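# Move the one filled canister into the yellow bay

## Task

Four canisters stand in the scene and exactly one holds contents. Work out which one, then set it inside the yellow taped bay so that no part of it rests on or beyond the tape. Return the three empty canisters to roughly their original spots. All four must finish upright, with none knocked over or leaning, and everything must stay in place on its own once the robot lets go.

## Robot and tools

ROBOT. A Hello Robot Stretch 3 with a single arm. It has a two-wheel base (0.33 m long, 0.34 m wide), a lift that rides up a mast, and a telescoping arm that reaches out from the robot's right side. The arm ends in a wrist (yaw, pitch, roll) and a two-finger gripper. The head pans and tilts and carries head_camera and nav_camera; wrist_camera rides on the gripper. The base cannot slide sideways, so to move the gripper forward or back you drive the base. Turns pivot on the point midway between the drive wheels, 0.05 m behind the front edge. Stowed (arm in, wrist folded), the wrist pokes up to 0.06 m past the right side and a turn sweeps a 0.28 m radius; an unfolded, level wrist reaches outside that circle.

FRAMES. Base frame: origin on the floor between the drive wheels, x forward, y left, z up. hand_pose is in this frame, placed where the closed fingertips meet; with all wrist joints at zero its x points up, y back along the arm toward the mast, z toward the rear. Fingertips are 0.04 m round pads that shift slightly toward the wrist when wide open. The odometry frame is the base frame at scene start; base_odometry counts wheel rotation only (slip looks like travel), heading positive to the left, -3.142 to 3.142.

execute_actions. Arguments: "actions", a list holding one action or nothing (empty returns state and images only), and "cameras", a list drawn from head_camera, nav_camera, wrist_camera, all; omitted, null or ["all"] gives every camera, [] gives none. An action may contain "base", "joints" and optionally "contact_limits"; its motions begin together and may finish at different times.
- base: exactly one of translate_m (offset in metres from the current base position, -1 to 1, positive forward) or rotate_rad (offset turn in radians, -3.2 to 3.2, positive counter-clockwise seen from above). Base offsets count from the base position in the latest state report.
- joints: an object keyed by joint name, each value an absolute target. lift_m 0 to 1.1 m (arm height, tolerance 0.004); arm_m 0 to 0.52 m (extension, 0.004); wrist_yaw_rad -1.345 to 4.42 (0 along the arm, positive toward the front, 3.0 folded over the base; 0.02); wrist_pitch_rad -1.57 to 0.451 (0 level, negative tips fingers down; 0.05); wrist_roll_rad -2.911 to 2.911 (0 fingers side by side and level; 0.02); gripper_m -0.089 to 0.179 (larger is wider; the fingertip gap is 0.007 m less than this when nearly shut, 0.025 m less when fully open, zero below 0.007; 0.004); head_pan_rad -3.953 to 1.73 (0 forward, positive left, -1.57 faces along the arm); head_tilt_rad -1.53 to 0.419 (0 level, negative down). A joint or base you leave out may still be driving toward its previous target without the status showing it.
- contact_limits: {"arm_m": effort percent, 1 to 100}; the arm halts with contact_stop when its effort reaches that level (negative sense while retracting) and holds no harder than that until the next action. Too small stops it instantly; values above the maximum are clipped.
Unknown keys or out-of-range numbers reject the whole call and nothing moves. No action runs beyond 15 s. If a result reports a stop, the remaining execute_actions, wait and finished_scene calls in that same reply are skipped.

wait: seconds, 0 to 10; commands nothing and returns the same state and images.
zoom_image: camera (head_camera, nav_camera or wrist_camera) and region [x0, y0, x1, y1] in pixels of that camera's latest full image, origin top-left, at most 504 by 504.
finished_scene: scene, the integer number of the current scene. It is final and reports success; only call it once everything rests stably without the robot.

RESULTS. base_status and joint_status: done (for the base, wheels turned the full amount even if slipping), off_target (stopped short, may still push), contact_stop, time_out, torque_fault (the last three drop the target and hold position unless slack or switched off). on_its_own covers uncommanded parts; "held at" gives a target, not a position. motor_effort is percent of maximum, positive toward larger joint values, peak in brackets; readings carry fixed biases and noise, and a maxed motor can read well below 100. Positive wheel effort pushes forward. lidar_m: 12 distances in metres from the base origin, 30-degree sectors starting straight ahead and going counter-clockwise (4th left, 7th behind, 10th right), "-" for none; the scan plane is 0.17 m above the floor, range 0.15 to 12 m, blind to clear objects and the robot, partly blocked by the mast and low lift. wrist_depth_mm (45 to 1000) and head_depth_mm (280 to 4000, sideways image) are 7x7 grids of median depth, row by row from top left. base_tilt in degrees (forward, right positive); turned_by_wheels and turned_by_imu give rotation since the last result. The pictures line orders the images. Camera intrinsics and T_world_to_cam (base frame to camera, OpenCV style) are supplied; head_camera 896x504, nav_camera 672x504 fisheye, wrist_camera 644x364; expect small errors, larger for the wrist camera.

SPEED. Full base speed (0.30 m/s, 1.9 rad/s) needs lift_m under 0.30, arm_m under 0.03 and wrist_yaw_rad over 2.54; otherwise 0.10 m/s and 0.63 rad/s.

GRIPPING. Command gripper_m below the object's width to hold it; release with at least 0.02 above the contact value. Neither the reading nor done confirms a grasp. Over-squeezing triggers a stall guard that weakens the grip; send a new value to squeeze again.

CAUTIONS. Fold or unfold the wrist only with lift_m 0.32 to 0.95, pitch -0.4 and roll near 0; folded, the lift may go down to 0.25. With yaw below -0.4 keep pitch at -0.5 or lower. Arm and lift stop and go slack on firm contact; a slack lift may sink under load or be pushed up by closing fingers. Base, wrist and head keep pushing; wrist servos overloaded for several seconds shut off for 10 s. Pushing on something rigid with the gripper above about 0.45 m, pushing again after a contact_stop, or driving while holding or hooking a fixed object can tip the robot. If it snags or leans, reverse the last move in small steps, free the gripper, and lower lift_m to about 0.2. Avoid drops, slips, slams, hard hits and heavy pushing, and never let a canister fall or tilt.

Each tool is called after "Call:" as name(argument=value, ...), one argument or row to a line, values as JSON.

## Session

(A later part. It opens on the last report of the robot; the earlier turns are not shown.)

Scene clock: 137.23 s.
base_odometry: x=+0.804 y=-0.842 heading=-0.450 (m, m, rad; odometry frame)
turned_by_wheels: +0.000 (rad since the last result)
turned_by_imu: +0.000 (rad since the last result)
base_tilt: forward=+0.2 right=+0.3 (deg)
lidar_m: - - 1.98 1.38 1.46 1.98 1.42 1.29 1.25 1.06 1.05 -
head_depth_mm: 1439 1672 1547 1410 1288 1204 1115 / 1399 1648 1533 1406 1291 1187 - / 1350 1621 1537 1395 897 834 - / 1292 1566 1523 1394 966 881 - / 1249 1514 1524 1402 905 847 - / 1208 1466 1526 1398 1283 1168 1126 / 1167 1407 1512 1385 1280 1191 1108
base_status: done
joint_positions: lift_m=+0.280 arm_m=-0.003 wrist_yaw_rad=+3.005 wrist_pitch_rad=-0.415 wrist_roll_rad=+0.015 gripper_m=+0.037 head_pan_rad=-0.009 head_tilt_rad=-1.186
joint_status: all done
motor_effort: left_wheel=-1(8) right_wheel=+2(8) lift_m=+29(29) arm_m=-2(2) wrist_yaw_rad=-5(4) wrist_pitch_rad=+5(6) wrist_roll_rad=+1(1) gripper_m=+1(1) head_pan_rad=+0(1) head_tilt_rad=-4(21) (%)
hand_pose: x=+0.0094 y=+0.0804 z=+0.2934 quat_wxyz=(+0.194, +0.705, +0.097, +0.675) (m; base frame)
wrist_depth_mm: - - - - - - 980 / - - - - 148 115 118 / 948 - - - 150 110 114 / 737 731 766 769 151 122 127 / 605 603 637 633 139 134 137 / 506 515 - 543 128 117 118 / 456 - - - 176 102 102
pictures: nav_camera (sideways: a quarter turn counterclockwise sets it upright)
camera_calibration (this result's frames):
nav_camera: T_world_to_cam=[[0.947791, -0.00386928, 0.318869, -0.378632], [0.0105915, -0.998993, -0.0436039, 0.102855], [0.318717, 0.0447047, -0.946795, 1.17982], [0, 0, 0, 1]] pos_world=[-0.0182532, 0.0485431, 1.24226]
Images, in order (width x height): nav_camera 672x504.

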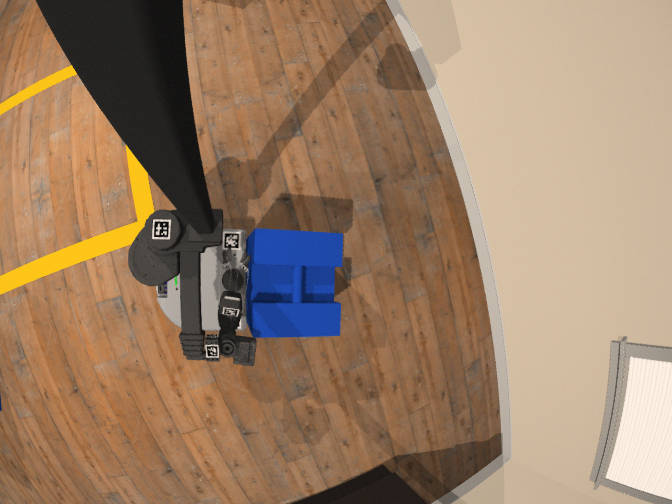

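Call:
execute_actions(
  actions=[
    {"base":{"translate_m":-0.3}},
  ],
  cameras=[],
)

Call:
execute_actions(
  actions=[
    {"base":{"rotate_rad":2.12}},
  ],
  cameras=[],
)

Call:
execute_actions(
  actions=[
    {"base":{"translate_m":1.0}},
  ],
  cameras=[],
)

Call:
execute_actions(
  actions=[
    {"base":{"translate_m":0.4}},
  ],
  cameras=[],
)

Call:
execute_actions(
  actions=[
    {"base":{"rotate_rad":-1.07},"joints":{"head_tilt_rad":-0.9}},
  ],
  cameras=["head_camera","nav_camera"],
)

Scene clock: 183.67 s.
base_odometry: x=+0.534 y=-0.712 heading=-0.450 (m, m, rad; odometry frame)
turned_by_wheels: +0.000 (rad since the last result)
turned_by_imu: -0.001 (rad since the last result)
base_tilt: forward=+0.2 right=+0.4 (deg)
lidar_m: 0.35 0.37 1.67 1.36 2.82 1.72 2.30 1.01 1.36 1.15 1.15 0.36
head_depth_mm: 1781 1694 1539 1402 1291 1200 1115 / 1739 1691 1527 1400 1287 1197 - / 1661 1691 1526 983 1265 1192 - / 1614 1688 1523 1012 1233 1191 - / 1571 1667 1524 985 1247 1193 - / 1515 1655 1524 1389 1291 1193 1135 / 1469 1641 1518 1399 1283 1186 1108
base_status: done
joint_positions: lift_m=+0.280 arm_m=-0.003 wrist_yaw_rad=+3.001 wrist_pitch_rad=-0.415 wrist_roll_rad=+0.015 gripper_m=+0.037 head_pan_rad=-0.009 head_tilt_rad=-1.186
joint_status: not commanded
motor_effort: left_wheel=-2(12) right_wheel=+1(5) lift_m=+29(28) arm_m=-2(2) wrist_yaw_rad=-1(3) wrist_pitch_rad=+5(5) wrist_roll_rad=+1(1) gripper_m=+0(1) head_pan_rad=+0(0) head_tilt_rad=-5(4) (%)
hand_pose: x=+0.0102 y=+0.0803 z=+0.2934 quat_wxyz=(+0.195, +0.705, +0.096, +0.675) (m; base frame)
wrist_depth_mm: - - - - - - - / - - - - - - - / 950 - - - - - - / 743 726 757 775 793 802 828 / 600 602 646 627 638 638 648 / 512 511 - 543 549 534 541 / 451 - - - 440 459 401
pictures: none
No camera images: the call's "cameras" was empty. Leave "cameras" out to get every camera's image.

Scene clock: 186.17 s.
base_odometry: x=+0.534 y=-0.712 heading=+1.670 (m, m, rad; odometry frame)
turned_by_wheels: +2.120 (rad since the last result)
turned_by_imu: +2.136 (rad since the last result)
base_tilt: forward=+0.2 right=+0.3 (deg)
lidar_m: 2.64 1.71 2.30 1.00 1.35 1.15 1.15 0.36 0.35 0.37 1.69 1.36
head_depth_mm: 1912 1679 1535 1404 1287 1198 1111 / 1887 1702 1523 1398 1295 1195 - / 1885 1682 1524 1399 1290 1190 - / 1899 1684 1531 1398 1291 1201 - / 1900 1694 1521 1400 1289 1193 - / 1891 1692 1524 1385 1293 1192 1130 / 1869 1677 1524 1390 1284 1187 1114
base_status: done
joint_positions: lift_m=+0.280 arm_m=-0.003 wrist_yaw_rad=+3.001 wrist_pitch_rad=-0.415 wrist_roll_rad=+0.015 gripper_m=+0.037 head_pan_rad=-0.009 head_tilt_rad=-1.186
joint_status: not commanded
motor_effort: left_wheel=-2(12) right_wheel=+2(8) lift_m=+28(29) arm_m=-2(2) wrist_yaw_rad=+0(1) wrist_pitch_rad=+5(6) wrist_roll_rad=+1(1) gripper_m=+0(0) head_pan_rad=+1(0) head_tilt_rad=-4(4) (%)
hand_pose: x=+0.0102 y=+0.0802 z=+0.2934 quat_wxyz=(+0.195, +0.705, +0.096, +0.675) (m; base frame)
wrist_depth_mm: - - - - - - - / - - - - - - - / 949 - 995 - - - - / 734 734 758 775 785 798 814 / 603 601 638 627 630 643 647 / 506 509 - 542 544 530 541 / 457 - - - 439 458 462
pictures: none
No camera images: the call's "cameras" was empty. Leave "cameras" out to get every camera's image.

Scene clock: 191.27 s.
base_odometry: x=+0.435 y=+0.283 heading=+1.670 (m, m, rad; odometry frame)
turned_by_wheels: +0.000 (rad since the last result)
turned_by_imu: +0.000 (rad since the last result)
base_tilt: forward=+0.3 right=+0.3 (deg)
lidar_m: 1.87 0.93 0.93 2.05 1.33 2.12 1.21 1.13 1.71 0.72 0.69 1.63
head_depth_mm: 1868 1712 1543 1403 1288 1195 1109 / 1906 1685 1528 1402 1287 1194 - / 1887 1685 1525 1390 1292 1197 - / 1884 1687 1527 1401 1282 1194 - / 1868 1676 1526 1388 1287 1188 - / 1873 1669 1523 1394 1281 1195 1126 / 1832 1680 1525 1391 1283 1184 1110
base_status: done
joint_positions: lift_m=+0.280 arm_m=-0.003 wrist_yaw_rad=+3.001 wrist_pitch_rad=-0.415 wrist_roll_rad=+0.015 gripper_m=+0.037 head_pan_rad=-0.009 head_tilt_rad=-1.186
joint_status: not commanded
motor_effort: left_wheel=-2(9) right_wheel=+2(9) lift_m=+29(28) arm_m=-2(2) wrist_yaw_rad=-1(0) wrist_pitch_rad=+6(5) wrist_roll_rad=+1(1) gripper_m=+0(0) head_pan_rad=+0(0) head_tilt_rad=-4(5) (%)
hand_pose: x=+0.0103 y=+0.0802 z=+0.2934 quat_wxyz=(+0.195, +0.705, +0.096, +0.675) (m; base frame)
wrist_depth_mm: - - - - - 833 766 / - - - - - 861 - / 957 - 989 - - 928 - / 741 725 763 766 789 806 815 / 599 600 640 621 638 643 653 / 503 508 - 543 548 535 541 / 455 - - - 440 459 463
pictures: none
No camera images: the call's "cameras" was empty. Leave "cameras" out to get every camera's image.

Scene clock: 194.33 s.
base_odometry: x=+0.395 y=+0.681 heading=+1.670 (m, m, rad; odometry frame)
turned_by_wheels: +0.000 (rad since the last result)
turned_by_imu: +0.000 (rad since the last result)
base_tilt: forward=+0.2 right=+0.4 (deg)
lidar_m: 1.64 1.46 0.69 0.75 1.60 1.60 1.51 1.52 0.70 0.57 1.92 1.27
head_depth_mm: 867 1712 1534 1399 1300 1195 1112 / 1676 1689 1525 1421 1292 1197 - / 1738 1698 1533 1397 1297 1197 - / 1770 1683 1531 1406 1293 1191 - / 1778 1679 1535 1387 1294 1190 - / 1796 1679 1529 1386 1283 1187 1133 / 1770 1650 1519 1392 1282 1189 1112
base_status: done
joint_positions: lift_m=+0.280 arm_m=-0.003 wrist_yaw_rad=+3.001 wrist_pitch_rad=-0.415 wrist_roll_rad=+0.015 gripper_m=+0.037 head_pan_rad=-0.009 head_tilt_rad=-1.186
joint_status: not commanded
motor_effort: left_wheel=-3(11) right_wheel=+2(7) lift_m=+28(29) arm_m=-2(2) wrist_yaw_rad=-1(0) wrist_pitch_rad=+5(5) wrist_roll_rad=+1(1) gripper_m=-1(0) head_pan_rad=+0(1) head_tilt_rad=-4(4) (%)
hand_pose: x=+0.0103 y=+0.0802 z=+0.2934 quat_wxyz=(+0.195, +0.705, +0.096, +0.675) (m; base frame)
wrist_depth_mm: - - - 810 697 - - / - - - 880 764 - - / 944 - - 920 849 - - / 738 724 763 773 779 798 818 / 601 604 639 620 631 645 646 / 509 506 - 539 547 540 545 / 452 - - - 442 459 465
pictures: none
No camera images: the call's "cameras" was empty. Leave "cameras" out to get every camera's image.

Scene clock: 196.50 s.
base_odometry: x=+0.395 y=+0.681 heading=+0.600 (m, m, rad; odometry frame)
turned_by_wheels: -1.070 (rad since the last result)
turned_by_imu: -1.080 (rad since the last result)
base_tilt: forward=+0.3 right=+0.3 (deg)
lidar_m: 1.94 1.27 1.64 1.45 0.69 0.74 1.60 1.60 1.53 1.52 0.71 0.57
head_depth_mm: 1766 1981 2038 1706 1029 1186 1143 / 1909 2145 2035 1717 1214 1236 1149 / 2043 2298 2019 1710 1458 1289 1145 / 2153 2388 2030 1705 1467 1283 1141 / 1994 2255 2023 1682 1464 1272 1140 / 1815 2052 2028 1686 1456 1285 1141 / 1678 1758 1958 1683 1458 1273 1139
base_status: done
joint_positions: lift_m=+0.280 arm_m=-0.003 wrist_yaw_rad=+3.001 wrist_pitch_rad=-0.415 wrist_roll_rad=+0.015 gripper_m=+0.037 head_pan_rad=-0.009 head_tilt_rad=-0.902
joint_status: all done
motor_effort: left_wheel=+2(11) right_wheel=-2(8) lift_m=+29(28) arm_m=-2(2) wrist_yaw_rad=-1(1) wrist_pitch_rad=+5(5) wrist_roll_rad=+1(0) gripper_m=-1(1) head_pan_rad=+0(0) head_tilt_rad=+0(15) (%)
hand_pose: x=+0.0103 y=+0.0802 z=+0.2934 quat_wxyz=(+0.195, +0.705, +0.096, +0.675) (m; base frame)
wrist_depth_mm: 690 - - - - - - / 689 - - - - - - / 674 - 995 - - - - / 649 722 763 763 780 797 805 / 602 601 635 618 639 636 646 / 507 509 - 534 546 531 541 / 455 - - - 438 459 463
pictures: head_camera (sideways: a quarter turn clockwise sets it upright), nav_camera (sideways: a quarter turn counterclockwise sets it upright)
camera_calibration (this result's frames):
head_camera: T_world_to_cam=[[-0.753828, -0.00278604, -0.657066, 0.877287], [0.0118117, 0.999772, -0.0177903, 0.0262873], [0.656966, -0.0211719, -0.753623, 0.936136], [0, 0, 0, 1]] pos_world=[0.0460032, -0.00401739, 1.2824]
nav_camera: T_world_to_cam=[[0.820385, -0.00266311, 0.571806, -0.707316], [0.0220075, -0.999101, -0.0362278, 0.0931975], [0.571389, 0.0423048, -0.819589, 1.013], [0, 0, 0, 1]] pos_world=[-0.000594098, 0.0483755, 1.23806]
Images, in order (width x height): head_camera 896x504, nav_camera 672x504.

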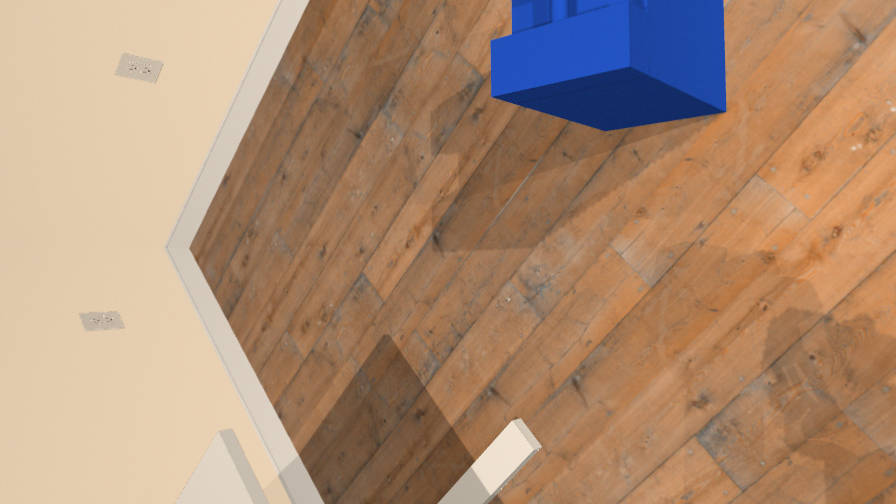

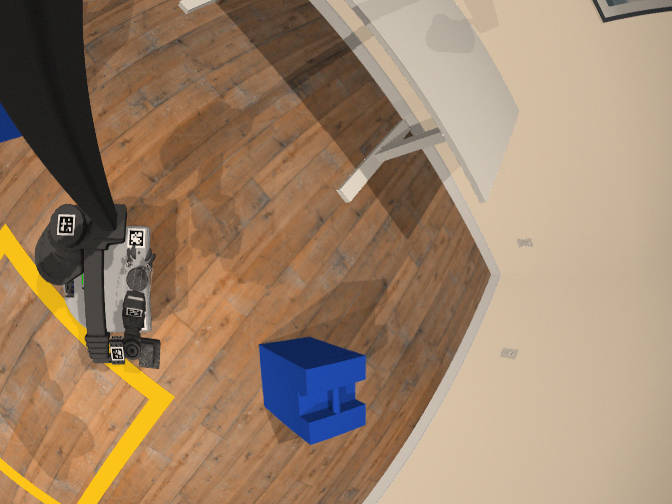

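Call:
execute_actions(
  actions=[
    {"base":{"rotate_rad":0.06}},
  ],
  cameras=[],
)

Call:
execute_actions(
  actions=[
    {"base":{"translate_m":1.0}},
  ],
  cameras=[],
)

Call:
execute_actions(
  actions=[
    {"base":{"translate_m":0.17}},
  ],
  cameras=[],
)

Call:
execute_actions(
  actions=[
    {"base":{"rotate_rad":-1.62}},
  ],
  cameras=[],
)

Call:
execute_actions(
  actions=[
    {"base":{"translate_m":0.5}},
  ],
  cameras=[],
)

Call:
execute_actions(
  actions=[
    {"base":{"rotate_rad":-1.56},"joints":{"head_tilt_rad":-1.0}},
  ],
  cameras=["head_camera","nav_camera"],
)

Scene clock: 213.17 s.
base_odometry: x=+0.395 y=+0.681 heading=+0.660 (m, m, rad; odometry frame)
turned_by_wheels: +0.060 (rad since the last result)
turned_by_imu: +0.060 (rad since the last result)
base_tilt: forward=+0.3 right=+0.3 (deg)
lidar_m: 1.87 1.28 1.65 1.46 0.71 0.77 1.60 1.61 1.51 1.60 0.67 0.57
head_depth_mm: 1818 2039 2026 1706 1047 1125 1144 / 1981 2209 2033 1705 1436 1250 1144 / 2137 2381 2031 1698 1466 1284 1147 / 2066 2307 2018 1691 1463 1288 1142 / 1890 2157 2033 1688 1463 1279 1133 / 1731 1928 2020 1689 1454 1283 1137 / 1608 1095 1955 1631 1451 1283 1138
base_status: done
joint_positions: lift_m=+0.280 arm_m=-0.003 wrist_yaw_rad=+3.001 wrist_pitch_rad=-0.415 wrist_roll_rad=+0.015 gripper_m=+0.037 head_pan_rad=-0.009 head_tilt_rad=-0.902
joint_status: not commanded
motor_effort: left_wheel=-2(8) right_wheel=+2(6) lift_m=+28(28) arm_m=-2(2) wrist_yaw_rad=+0(1) wrist_pitch_rad=+5(5) wrist_roll_rad=+1(1) gripper_m=+0(1) head_pan_rad=+0(0) head_tilt_rad=+1(1) (%)
hand_pose: x=+0.0103 y=+0.0802 z=+0.2934 quat_wxyz=(+0.195, +0.705, +0.096, +0.675) (m; base frame)
wrist_depth_mm: 585 - - - - - - / 588 - - - - - - / 618 - 998 - - - - / 655 729 747 761 790 793 824 / 589 603 644 633 641 633 646 / 510 505 - 540 546 533 538 / 452 - - - 441 459 468
pictures: none
No camera images: the call's "cameras" was empty. Leave "cameras" out to get every camera's image.

Scene clock: 218.27 s.
base_odometry: x=+1.186 y=+1.294 heading=+0.660 (m, m, rad; odometry frame)
turned_by_wheels: +0.000 (rad since the last result)
turned_by_imu: +0.000 (rad since the last result)
base_tilt: forward=+0.3 right=+0.3 (deg)
lidar_m: 1.05 0.92 0.55 0.57 1.93 1.50 2.58 0.44 0.42 1.28 1.12 1.12
head_depth_mm: 1114 1238 1384 1593 1464 1298 1140 / 1209 1350 1535 1656 1477 1278 1151 / 1260 1440 1685 1705 1477 1281 1145 / 1140 1314 1546 1674 1463 1284 1149 / 1046 1188 1383 1587 1458 1283 1140 / 961 1086 1235 1443 1451 1280 1138 / 890 998 1133 1290 1421 1282 1146
base_status: done
joint_positions: lift_m=+0.280 arm_m=-0.003 wrist_yaw_rad=+3.001 wrist_pitch_rad=-0.415 wrist_roll_rad=+0.015 gripper_m=+0.037 head_pan_rad=-0.009 head_tilt_rad=-0.901
joint_status: not commanded
motor_effort: left_wheel=-3(8) right_wheel=+2(8) lift_m=+28(29) arm_m=-2(2) wrist_yaw_rad=+0(0) wrist_pitch_rad=+5(5) wrist_roll_rad=+1(1) gripper_m=-2(0) head_pan_rad=+0(0) head_tilt_rad=+0(1) (%)
hand_pose: x=+0.0103 y=+0.0802 z=+0.2934 quat_wxyz=(+0.195, +0.705, +0.096, +0.675) (m; base frame)
wrist_depth_mm: - - - - 895 816 706 / - - - - 963 870 750 / 957 - 997 - 910 903 785 / 739 727 764 727 756 805 791 / 605 606 644 598 639 641 649 / 501 509 - 535 545 534 542 / 457 - - - 443 461 465
pictures: none
No camera images: the call's "cameras" was empty. Leave "cameras" out to get every camera's image.

Scene clock: 220.33 s.
base_odometry: x=+1.320 y=+1.398 heading=+0.660 (m, m, rad; odometry frame)
turned_by_wheels: +0.000 (rad since the last result)
turned_by_imu: +0.000 (rad since the last result)
base_tilt: forward=+0.2 right=+0.3 (deg)
lidar_m: 0.91 0.80 0.79 0.52 1.67 1.66 2.75 0.55 0.64 1.15 1.01 1.01
head_depth_mm: 994 1100 1236 1408 1477 1290 1146 / 1080 1205 1374 1568 1466 1296 1149 / 1082 1273 1477 1664 1467 1291 1146 / 984 1129 1336 1584 1457 1271 1143 / 898 1025 1179 1407 1459 1280 1138 / 830 933 1067 1245 1402 1276 1138 / 768 861 971 1117 1315 1273 1144
base_status: done
joint_positions: lift_m=+0.280 arm_m=-0.003 wrist_yaw_rad=+3.001 wrist_pitch_rad=-0.415 wrist_roll_rad=+0.015 gripper_m=+0.037 head_pan_rad=-0.009 head_tilt_rad=-0.901
joint_status: not commanded
motor_effort: left_wheel=-2(8) right_wheel=+2(8) lift_m=+28(29) arm_m=-2(2) wrist_yaw_rad=+0(0) wrist_pitch_rad=+5(5) wrist_roll_rad=+1(1) gripper_m=+0(1) head_pan_rad=+0(0) head_tilt_rad=+0(0) (%)
hand_pose: x=+0.0103 y=+0.0802 z=+0.2934 quat_wxyz=(+0.195, +0.705, +0.096, +0.675) (m; base frame)
wrist_depth_mm: - - - 912 825 721 621 / - - - 979 882 748 649 / 935 - 982 837 916 785 677 / 731 735 699 741 784 776 711 / 608 608 608 619 629 637 654 / 506 494 - 538 540 539 545 / 454 - - - 441 460 465
pictures: none
No camera images: the call's "cameras" was empty. Leave "cameras" out to get every camera's image.

Scene clock: 222.67 s.
base_odometry: x=+1.320 y=+1.398 heading=-0.960 (m, m, rad; odometry frame)
turned_by_wheels: -1.620 (rad since the last result)
turned_by_imu: -1.633 (rad since the last result)
base_tilt: forward=+0.3 right=+0.2 (deg)
lidar_m: 1.18 1.00 1.00 0.93 0.80 0.79 0.52 1.55 1.66 1.83 0.55 0.62
head_depth_mm: 1859 2281 2065 1700 1466 1248 1148 / 1631 1952 2058 1710 1475 1284 1145 / 1443 1706 1927 1692 1467 1286 1148 / 1300 1494 1775 1703 1459 1283 1141 / 1179 1344 1555 1664 1452 1278 1143 / 1086 1219 1401 1579 1452 1280 1138 / 998 1118 1258 1439 1459 1270 1140
base_status: done
joint_positions: lift_m=+0.280 arm_m=-0.003 wrist_yaw_rad=+3.001 wrist_pitch_rad=-0.415 wrist_roll_rad=+0.015 gripper_m=+0.037 head_pan_rad=-0.009 head_tilt_rad=-0.901
joint_status: not commanded
motor_effort: left_wheel=+3(15) right_wheel=-2(8) lift_m=+29(28) arm_m=-3(2) wrist_yaw_rad=-1(0) wrist_pitch_rad=+5(5) wrist_roll_rad=+1(1) gripper_m=+0(1) head_pan_rad=+0(0) head_tilt_rad=+0(0) (%)
hand_pose: x=+0.0103 y=+0.0802 z=+0.2934 quat_wxyz=(+0.195, +0.705, +0.096, +0.675) (m; base frame)
wrist_depth_mm: 627 - - - - 877 773 / 670 - - - - 940 824 / 697 - 987 - - 957 858 / 701 725 776 774 787 794 813 / 597 603 641 623 628 642 658 / 505 512 - 541 547 536 545 / 455 - - - 440 458 467
pictures: none
No camera images: the call's "cameras" was empty. Leave "cameras" out to get every camera's image.

Scene clock: 226.07 s.
base_odometry: x=+1.607 y=+0.988 heading=-0.960 (m, m, rad; odometry frame)
turned_by_wheels: +0.000 (rad since the last result)
turned_by_imu: +0.000 (rad since the last result)
base_tilt: forward=+0.2 right=+0.3 (deg)
lidar_m: 0.77 0.66 0.66 0.76 1.16 1.16 1.02 2.10 0.45 0.43 0.45 1.36
head_depth_mm: 1197 1488 1886 1701 1473 1297 1145 / 1053 1254 1559 1704 1468 1283 1146 / 932 1093 1325 1605 1459 1281 1140 / 838 965 1142 1385 1465 1286 1143 / 760 866 1000 1184 1379 1281 1137 / 697 783 898 1039 1249 1282 1138 / 644 716 811 925 1084 1237 1139
base_status: done
joint_positions: lift_m=+0.280 arm_m=-0.003 wrist_yaw_rad=+3.001 wrist_pitch_rad=-0.415 wrist_roll_rad=+0.015 gripper_m=+0.037 head_pan_rad=-0.009 head_tilt_rad=-0.901
joint_status: not commanded
motor_effort: left_wheel=+2(13) right_wheel=-2(6) lift_m=+29(29) arm_m=-2(3) wrist_yaw_rad=-1(0) wrist_pitch_rad=+6(5) wrist_roll_rad=+1(1) gripper_m=-1(0) head_pan_rad=+0(1) head_tilt_rad=+0(1) (%)
hand_pose: x=+0.0103 y=+0.0802 z=+0.2934 quat_wxyz=(+0.195, +0.705, +0.096, +0.675) (m; base frame)
wrist_depth_mm: 922 - 994 804 677 583 510 / 953 - - 859 722 610 539 / 931 - - 905 759 658 568 / 735 729 764 773 757 683 598 / 593 605 639 627 636 646 614 / 501 506 - 536 544 531 539 / 456 - - - 445 460 463
pictures: none
No camera images: the call's "cameras" was empty. Leave "cameras" out to get every camera's image.

Scene clock: 228.37 s.
base_odometry: x=+1.607 y=+0.988 heading=-2.520 (m, m, rad; odometry frame)
turned_by_wheels: -1.560 (rad since the last result)
turned_by_imu: -1.572 (rad since the last result)
base_tilt: forward=+0.2 right=+0.4 (deg)
lidar_m: 0.43 1.87 1.33 0.76 0.66 0.66 0.76 1.16 1.16 1.02 2.10 0.45
head_depth_mm: 2693 2199 1843 1599 1400 1244 1132 / 2704 2218 1816 1593 1392 1243 1121 / 2680 2177 1831 1584 1007 1210 1126 / 2469 2146 1841 1573 1030 1206 1127 / 2672 2192 1817 1569 1007 1227 1121 / 2666 2169 1810 1578 1388 1240 1121 / 2616 2155 1811 1576 1377 1239 1115
base_status: done
joint_positions: lift_m=+0.280 arm_m=-0.003 wrist_yaw_rad=+3.001 wrist_pitch_rad=-0.415 wrist_roll_rad=+0.015 gripper_m=+0.037 head_pan_rad=-0.009 head_tilt_rad=-0.988
joint_status: all done
motor_effort: left_wheel=+3(15) right_wheel=-2(9) lift_m=+29(28) arm_m=-3(3) wrist_yaw_rad=-1(0) wrist_pitch_rad=+5(6) wrist_roll_rad=+1(1) gripper_m=-1(0) head_pan_rad=+1(1) head_tilt_rad=-4(12) (%)
hand_pose: x=+0.0103 y=+0.0802 z=+0.2934 quat_wxyz=(+0.195, +0.705, +0.096, +0.675) (m; base frame)
wrist_depth_mm: 523 - 800 - - - - / 555 - 859 - - - - / 589 - 903 - - - - / 601 676 760 772 777 803 815 / 593 603 636 624 639 644 649 / 506 514 - 538 550 537 540 / 453 - - - 443 455 462
pictures: head_camera (sideways: a quarter turn clockwise sets it upright), nav_camera (sideways: a quarter turn counterclockwise sets it upright)
camera_calibration (this result's frames):
head_camera: T_world_to_cam=[[-0.807607, -0.00227627, -0.589717, 0.789863], [0.0102702, 0.999787, -0.017924, 0.0264688], [0.589632, -0.020532, -0.807411, 1.00649], [0, 0, 0, 1]] pos_world=[0.0441716, -0.00399997, 1.27892]
nav_camera: T_world_to_cam=[[0.866575, -0.00310078, 0.499038, -0.612801], [0.0187719, -0.99907, -0.0388051, 0.0965682], [0.498694, 0.0429954, -0.865711, 1.07339], [0, 0, 0, 1]] pos_world=[-0.00606836, 0.0484275, 1.2388]
Images, in order (width x height): head_camera 896x504, nav_camera 672x504.

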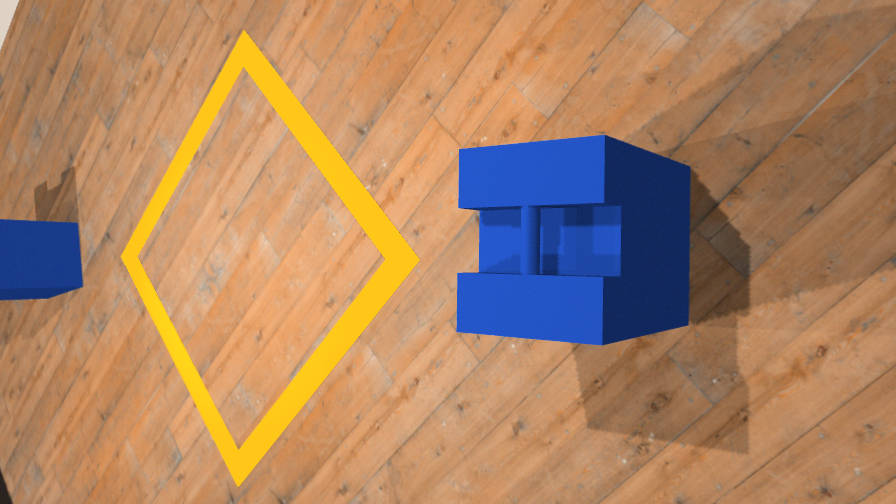

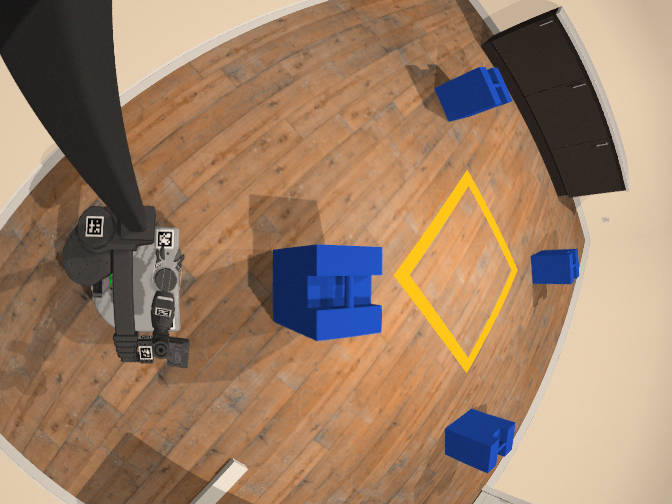

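Call:
execute_actions(
  actions=[
    {"base":{"translate_m":0.8},"joints":{"lift_m":0.32}},
  ],
  cameras=[],
)

Call:
execute_actions(
  actions=[
    {"base":{"translate_m":0.72}},
  ],
  cameras=[],
)

Call:
execute_actions(
  actions=[
    {"base":{"translate_m":-0.7}},
  ],
  cameras=["head_camera"],
)

Scene clock: 251.67 s.
base_odometry: x=+0.956 y=+0.523 heading=-2.520 (m, m, rad; odometry frame)
turned_by_wheels: +0.000 (rad since the last result)
turned_by_imu: -0.001 (rad since the last result)
base_tilt: forward=+0.2 right=+0.4 (deg)
lidar_m: - - 2.46 1.42 1.22 1.22 1.42 1.73 1.30 1.90 0.15 -
head_depth_mm: 2545 2156 1843 1586 1407 1255 1126 / 2652 2186 1841 1575 1398 1248 1081 / 2677 2170 1834 1579 1397 1238 797 / 1898 2027 1849 1590 1388 1240 824 / 2580 2104 1813 1575 1397 1238 781 / 2619 2164 1817 1566 1385 1236 1118 / 2503 2151 1826 1577 1381 1239 1126
base_status: done
joint_positions: lift_m=+0.320 arm_m=-0.003 wrist_yaw_rad=+3.014 wrist_pitch_rad=-0.416 wrist_roll_rad=+0.015 gripper_m=+0.037 head_pan_rad=-0.009 head_tilt_rad=-0.989
joint_status: all done
on_its_own: wrist_yaw_rad is at rest, and its effort (-13) is outside its rest range (-12 to +12)
motor_effort: left_wheel=+4(13) right_wheel=+3(26) lift_m=+33(34) arm_m=-3(3) wrist_yaw_rad=-13(13) wrist_pitch_rad=+6(6) wrist_roll_rad=+1(1) gripper_m=+4(3) head_pan_rad=+1(0) head_tilt_rad=-3(4) (%)
hand_pose: x=+0.0074 y=+0.0804 z=+0.3330 quat_wxyz=(+0.191, +0.704, +0.100, +0.676) (m; base frame)
wrist_depth_mm: 969 - - - - - - / - - - - - - - / - - - - - 176 180 / 803 803 844 861 145 133 136 / 664 662 702 678 143 107 109 / 552 559 - 570 122 99 103 / 480 502 - 467 166 114 122
pictures: none
No camera images: the call's "cameras" was empty. Leave "cameras" out to get every camera's image.

Scene clock: 259.87 s.
base_odometry: x=+0.371 y=+0.104 heading=-2.520 (m, m, rad; odometry frame)
turned_by_wheels: +0.000 (rad since the last result)
turned_by_imu: +0.000 (rad since the last result)
base_tilt: forward=+0.2 right=+0.2 (deg)
lidar_m: - - 1.14 0.98 1.73 1.73 2.01 1.82 2.01 1.02 0.15 -
head_depth_mm: 2087 2200 1821 1584 1393 1252 1121 / 2258 2176 1829 1590 1402 1248 1086 / 2425 2176 1790 1579 1394 1239 796 / 2568 1529 1534 1586 1395 1248 826 / 2637 2104 1714 1566 1380 1237 784 / 2659 2169 1814 1575 1388 1234 1121 / 2545 2133 1809 1572 1383 1237 1121
base_status: done
joint_positions: lift_m=+0.320 arm_m=-0.003 wrist_yaw_rad=+3.014 wrist_pitch_rad=-0.416 wrist_roll_rad=+0.015 gripper_m=+0.037 head_pan_rad=-0.009 head_tilt_rad=-0.989
joint_status: not commanded
on_its_own: wrist_yaw_rad is at rest, and its effort (-13) is outside its rest range (-12 to +12)
motor_effort: left_wheel=+3(13) right_wheel=+5(14) lift_m=+33(33) arm_m=-3(3) wrist_yaw_rad=-13(12) wrist_pitch_rad=+6(6) wrist_roll_rad=+1(1) gripper_m=+4(3) head_pan_rad=+0(1) head_tilt_rad=-4(4) (%)
hand_pose: x=+0.0074 y=+0.0804 z=+0.3330 quat_wxyz=(+0.191, +0.704, +0.100, +0.676) (m; base frame)
wrist_depth_mm: - - - - - - - / - - - - - - - / - - - - 999 176 179 / 812 813 830 854 146 133 135 / 655 659 696 683 143 107 109 / 551 563 - 572 122 99 104 / 477 502 - 470 167 114 122
pictures: none
No camera images: the call's "cameras" was empty. Leave "cameras" out to get every camera's image.

Scene clock: 268.10 s.
base_odometry: x=+0.940 y=+0.511 heading=-2.520 (m, m, rad; odometry frame)
turned_by_wheels: +0.000 (rad since the last result)
turned_by_imu: -0.002 (rad since the last result)
base_tilt: forward=+0.2 right=+0.2 (deg)
lidar_m: 0.75 2.41 1.24 1.43 1.24 1.24 1.43 1.74 1.31 1.90 1.27 1.40
head_depth_mm: 2525 2175 1841 1593 1397 1240 1124 / 2622 2180 1838 1582 1401 1239 1123 / 2674 2163 1760 1241 1402 1245 1125 / 1919 2000 1823 1238 1391 1245 1122 / 2570 2089 1839 1337 1394 1240 1120 / 2667 2157 1819 1577 1387 1236 1123 / 2501 2134 1817 1570 1381 1242 1121
base_status: done
joint_positions: lift_m=+0.320 arm_m=-0.003 wrist_yaw_rad=+3.002 wrist_pitch_rad=-0.416 wrist_roll_rad=+0.015 gripper_m=+0.037 head_pan_rad=-0.009 head_tilt_rad=-0.989
joint_status: not commanded
motor_effort: left_wheel=+2(5) right_wheel=-1(5) lift_m=+33(33) arm_m=-3(3) wrist_yaw_rad=-1(12) wrist_pitch_rad=+6(6) wrist_roll_rad=+1(1) gripper_m=-1(4) head_pan_rad=+1(0) head_tilt_rad=-3(4) (%)
hand_pose: x=+0.0101 y=+0.0801 z=+0.3330 quat_wxyz=(+0.195, +0.705, +0.096, +0.675) (m; base frame)
wrist_depth_mm: 980 - - - - - - / - - - - - - - / - - - - - - - / 813 795 830 852 854 879 890 / 653 657 706 676 695 701 709 / 556 557 - 575 597 587 590 / 479 493 - - 483 500 509
pictures: head_camera (sideways: a quarter turn clockwise sets it upright)
camera_calibration (this result's frames):
head_camera: T_world_to_cam=[[-0.808207, -0.00228226, -0.588894, 0.788795], [0.0102375, 0.999787, -0.0179248, 0.02647], [0.588809, -0.0205157, -0.808011, 1.00727], [0, 0, 0, 1]] pos_world=[0.0441482, -0.00399919, 1.27888]
Images, in order (width x height): head_camera 896x504.

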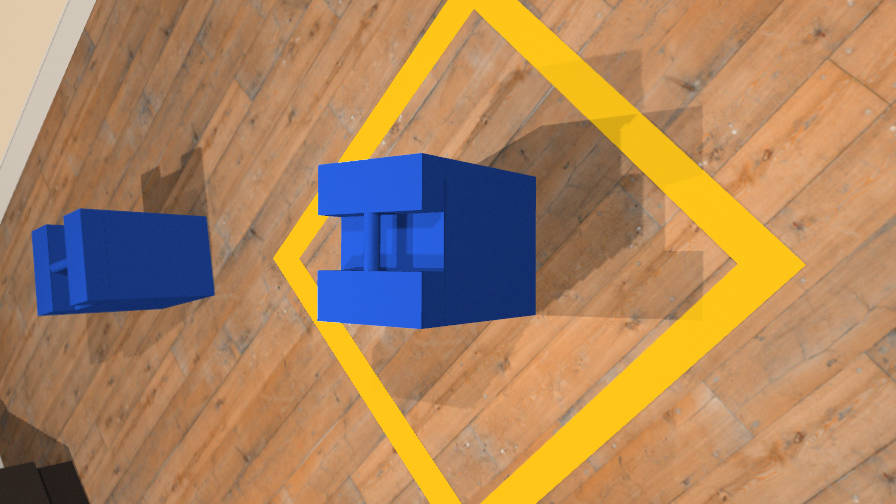

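Call:
finished_scene(
  scene=2,
)

The scene is finished: the task was done.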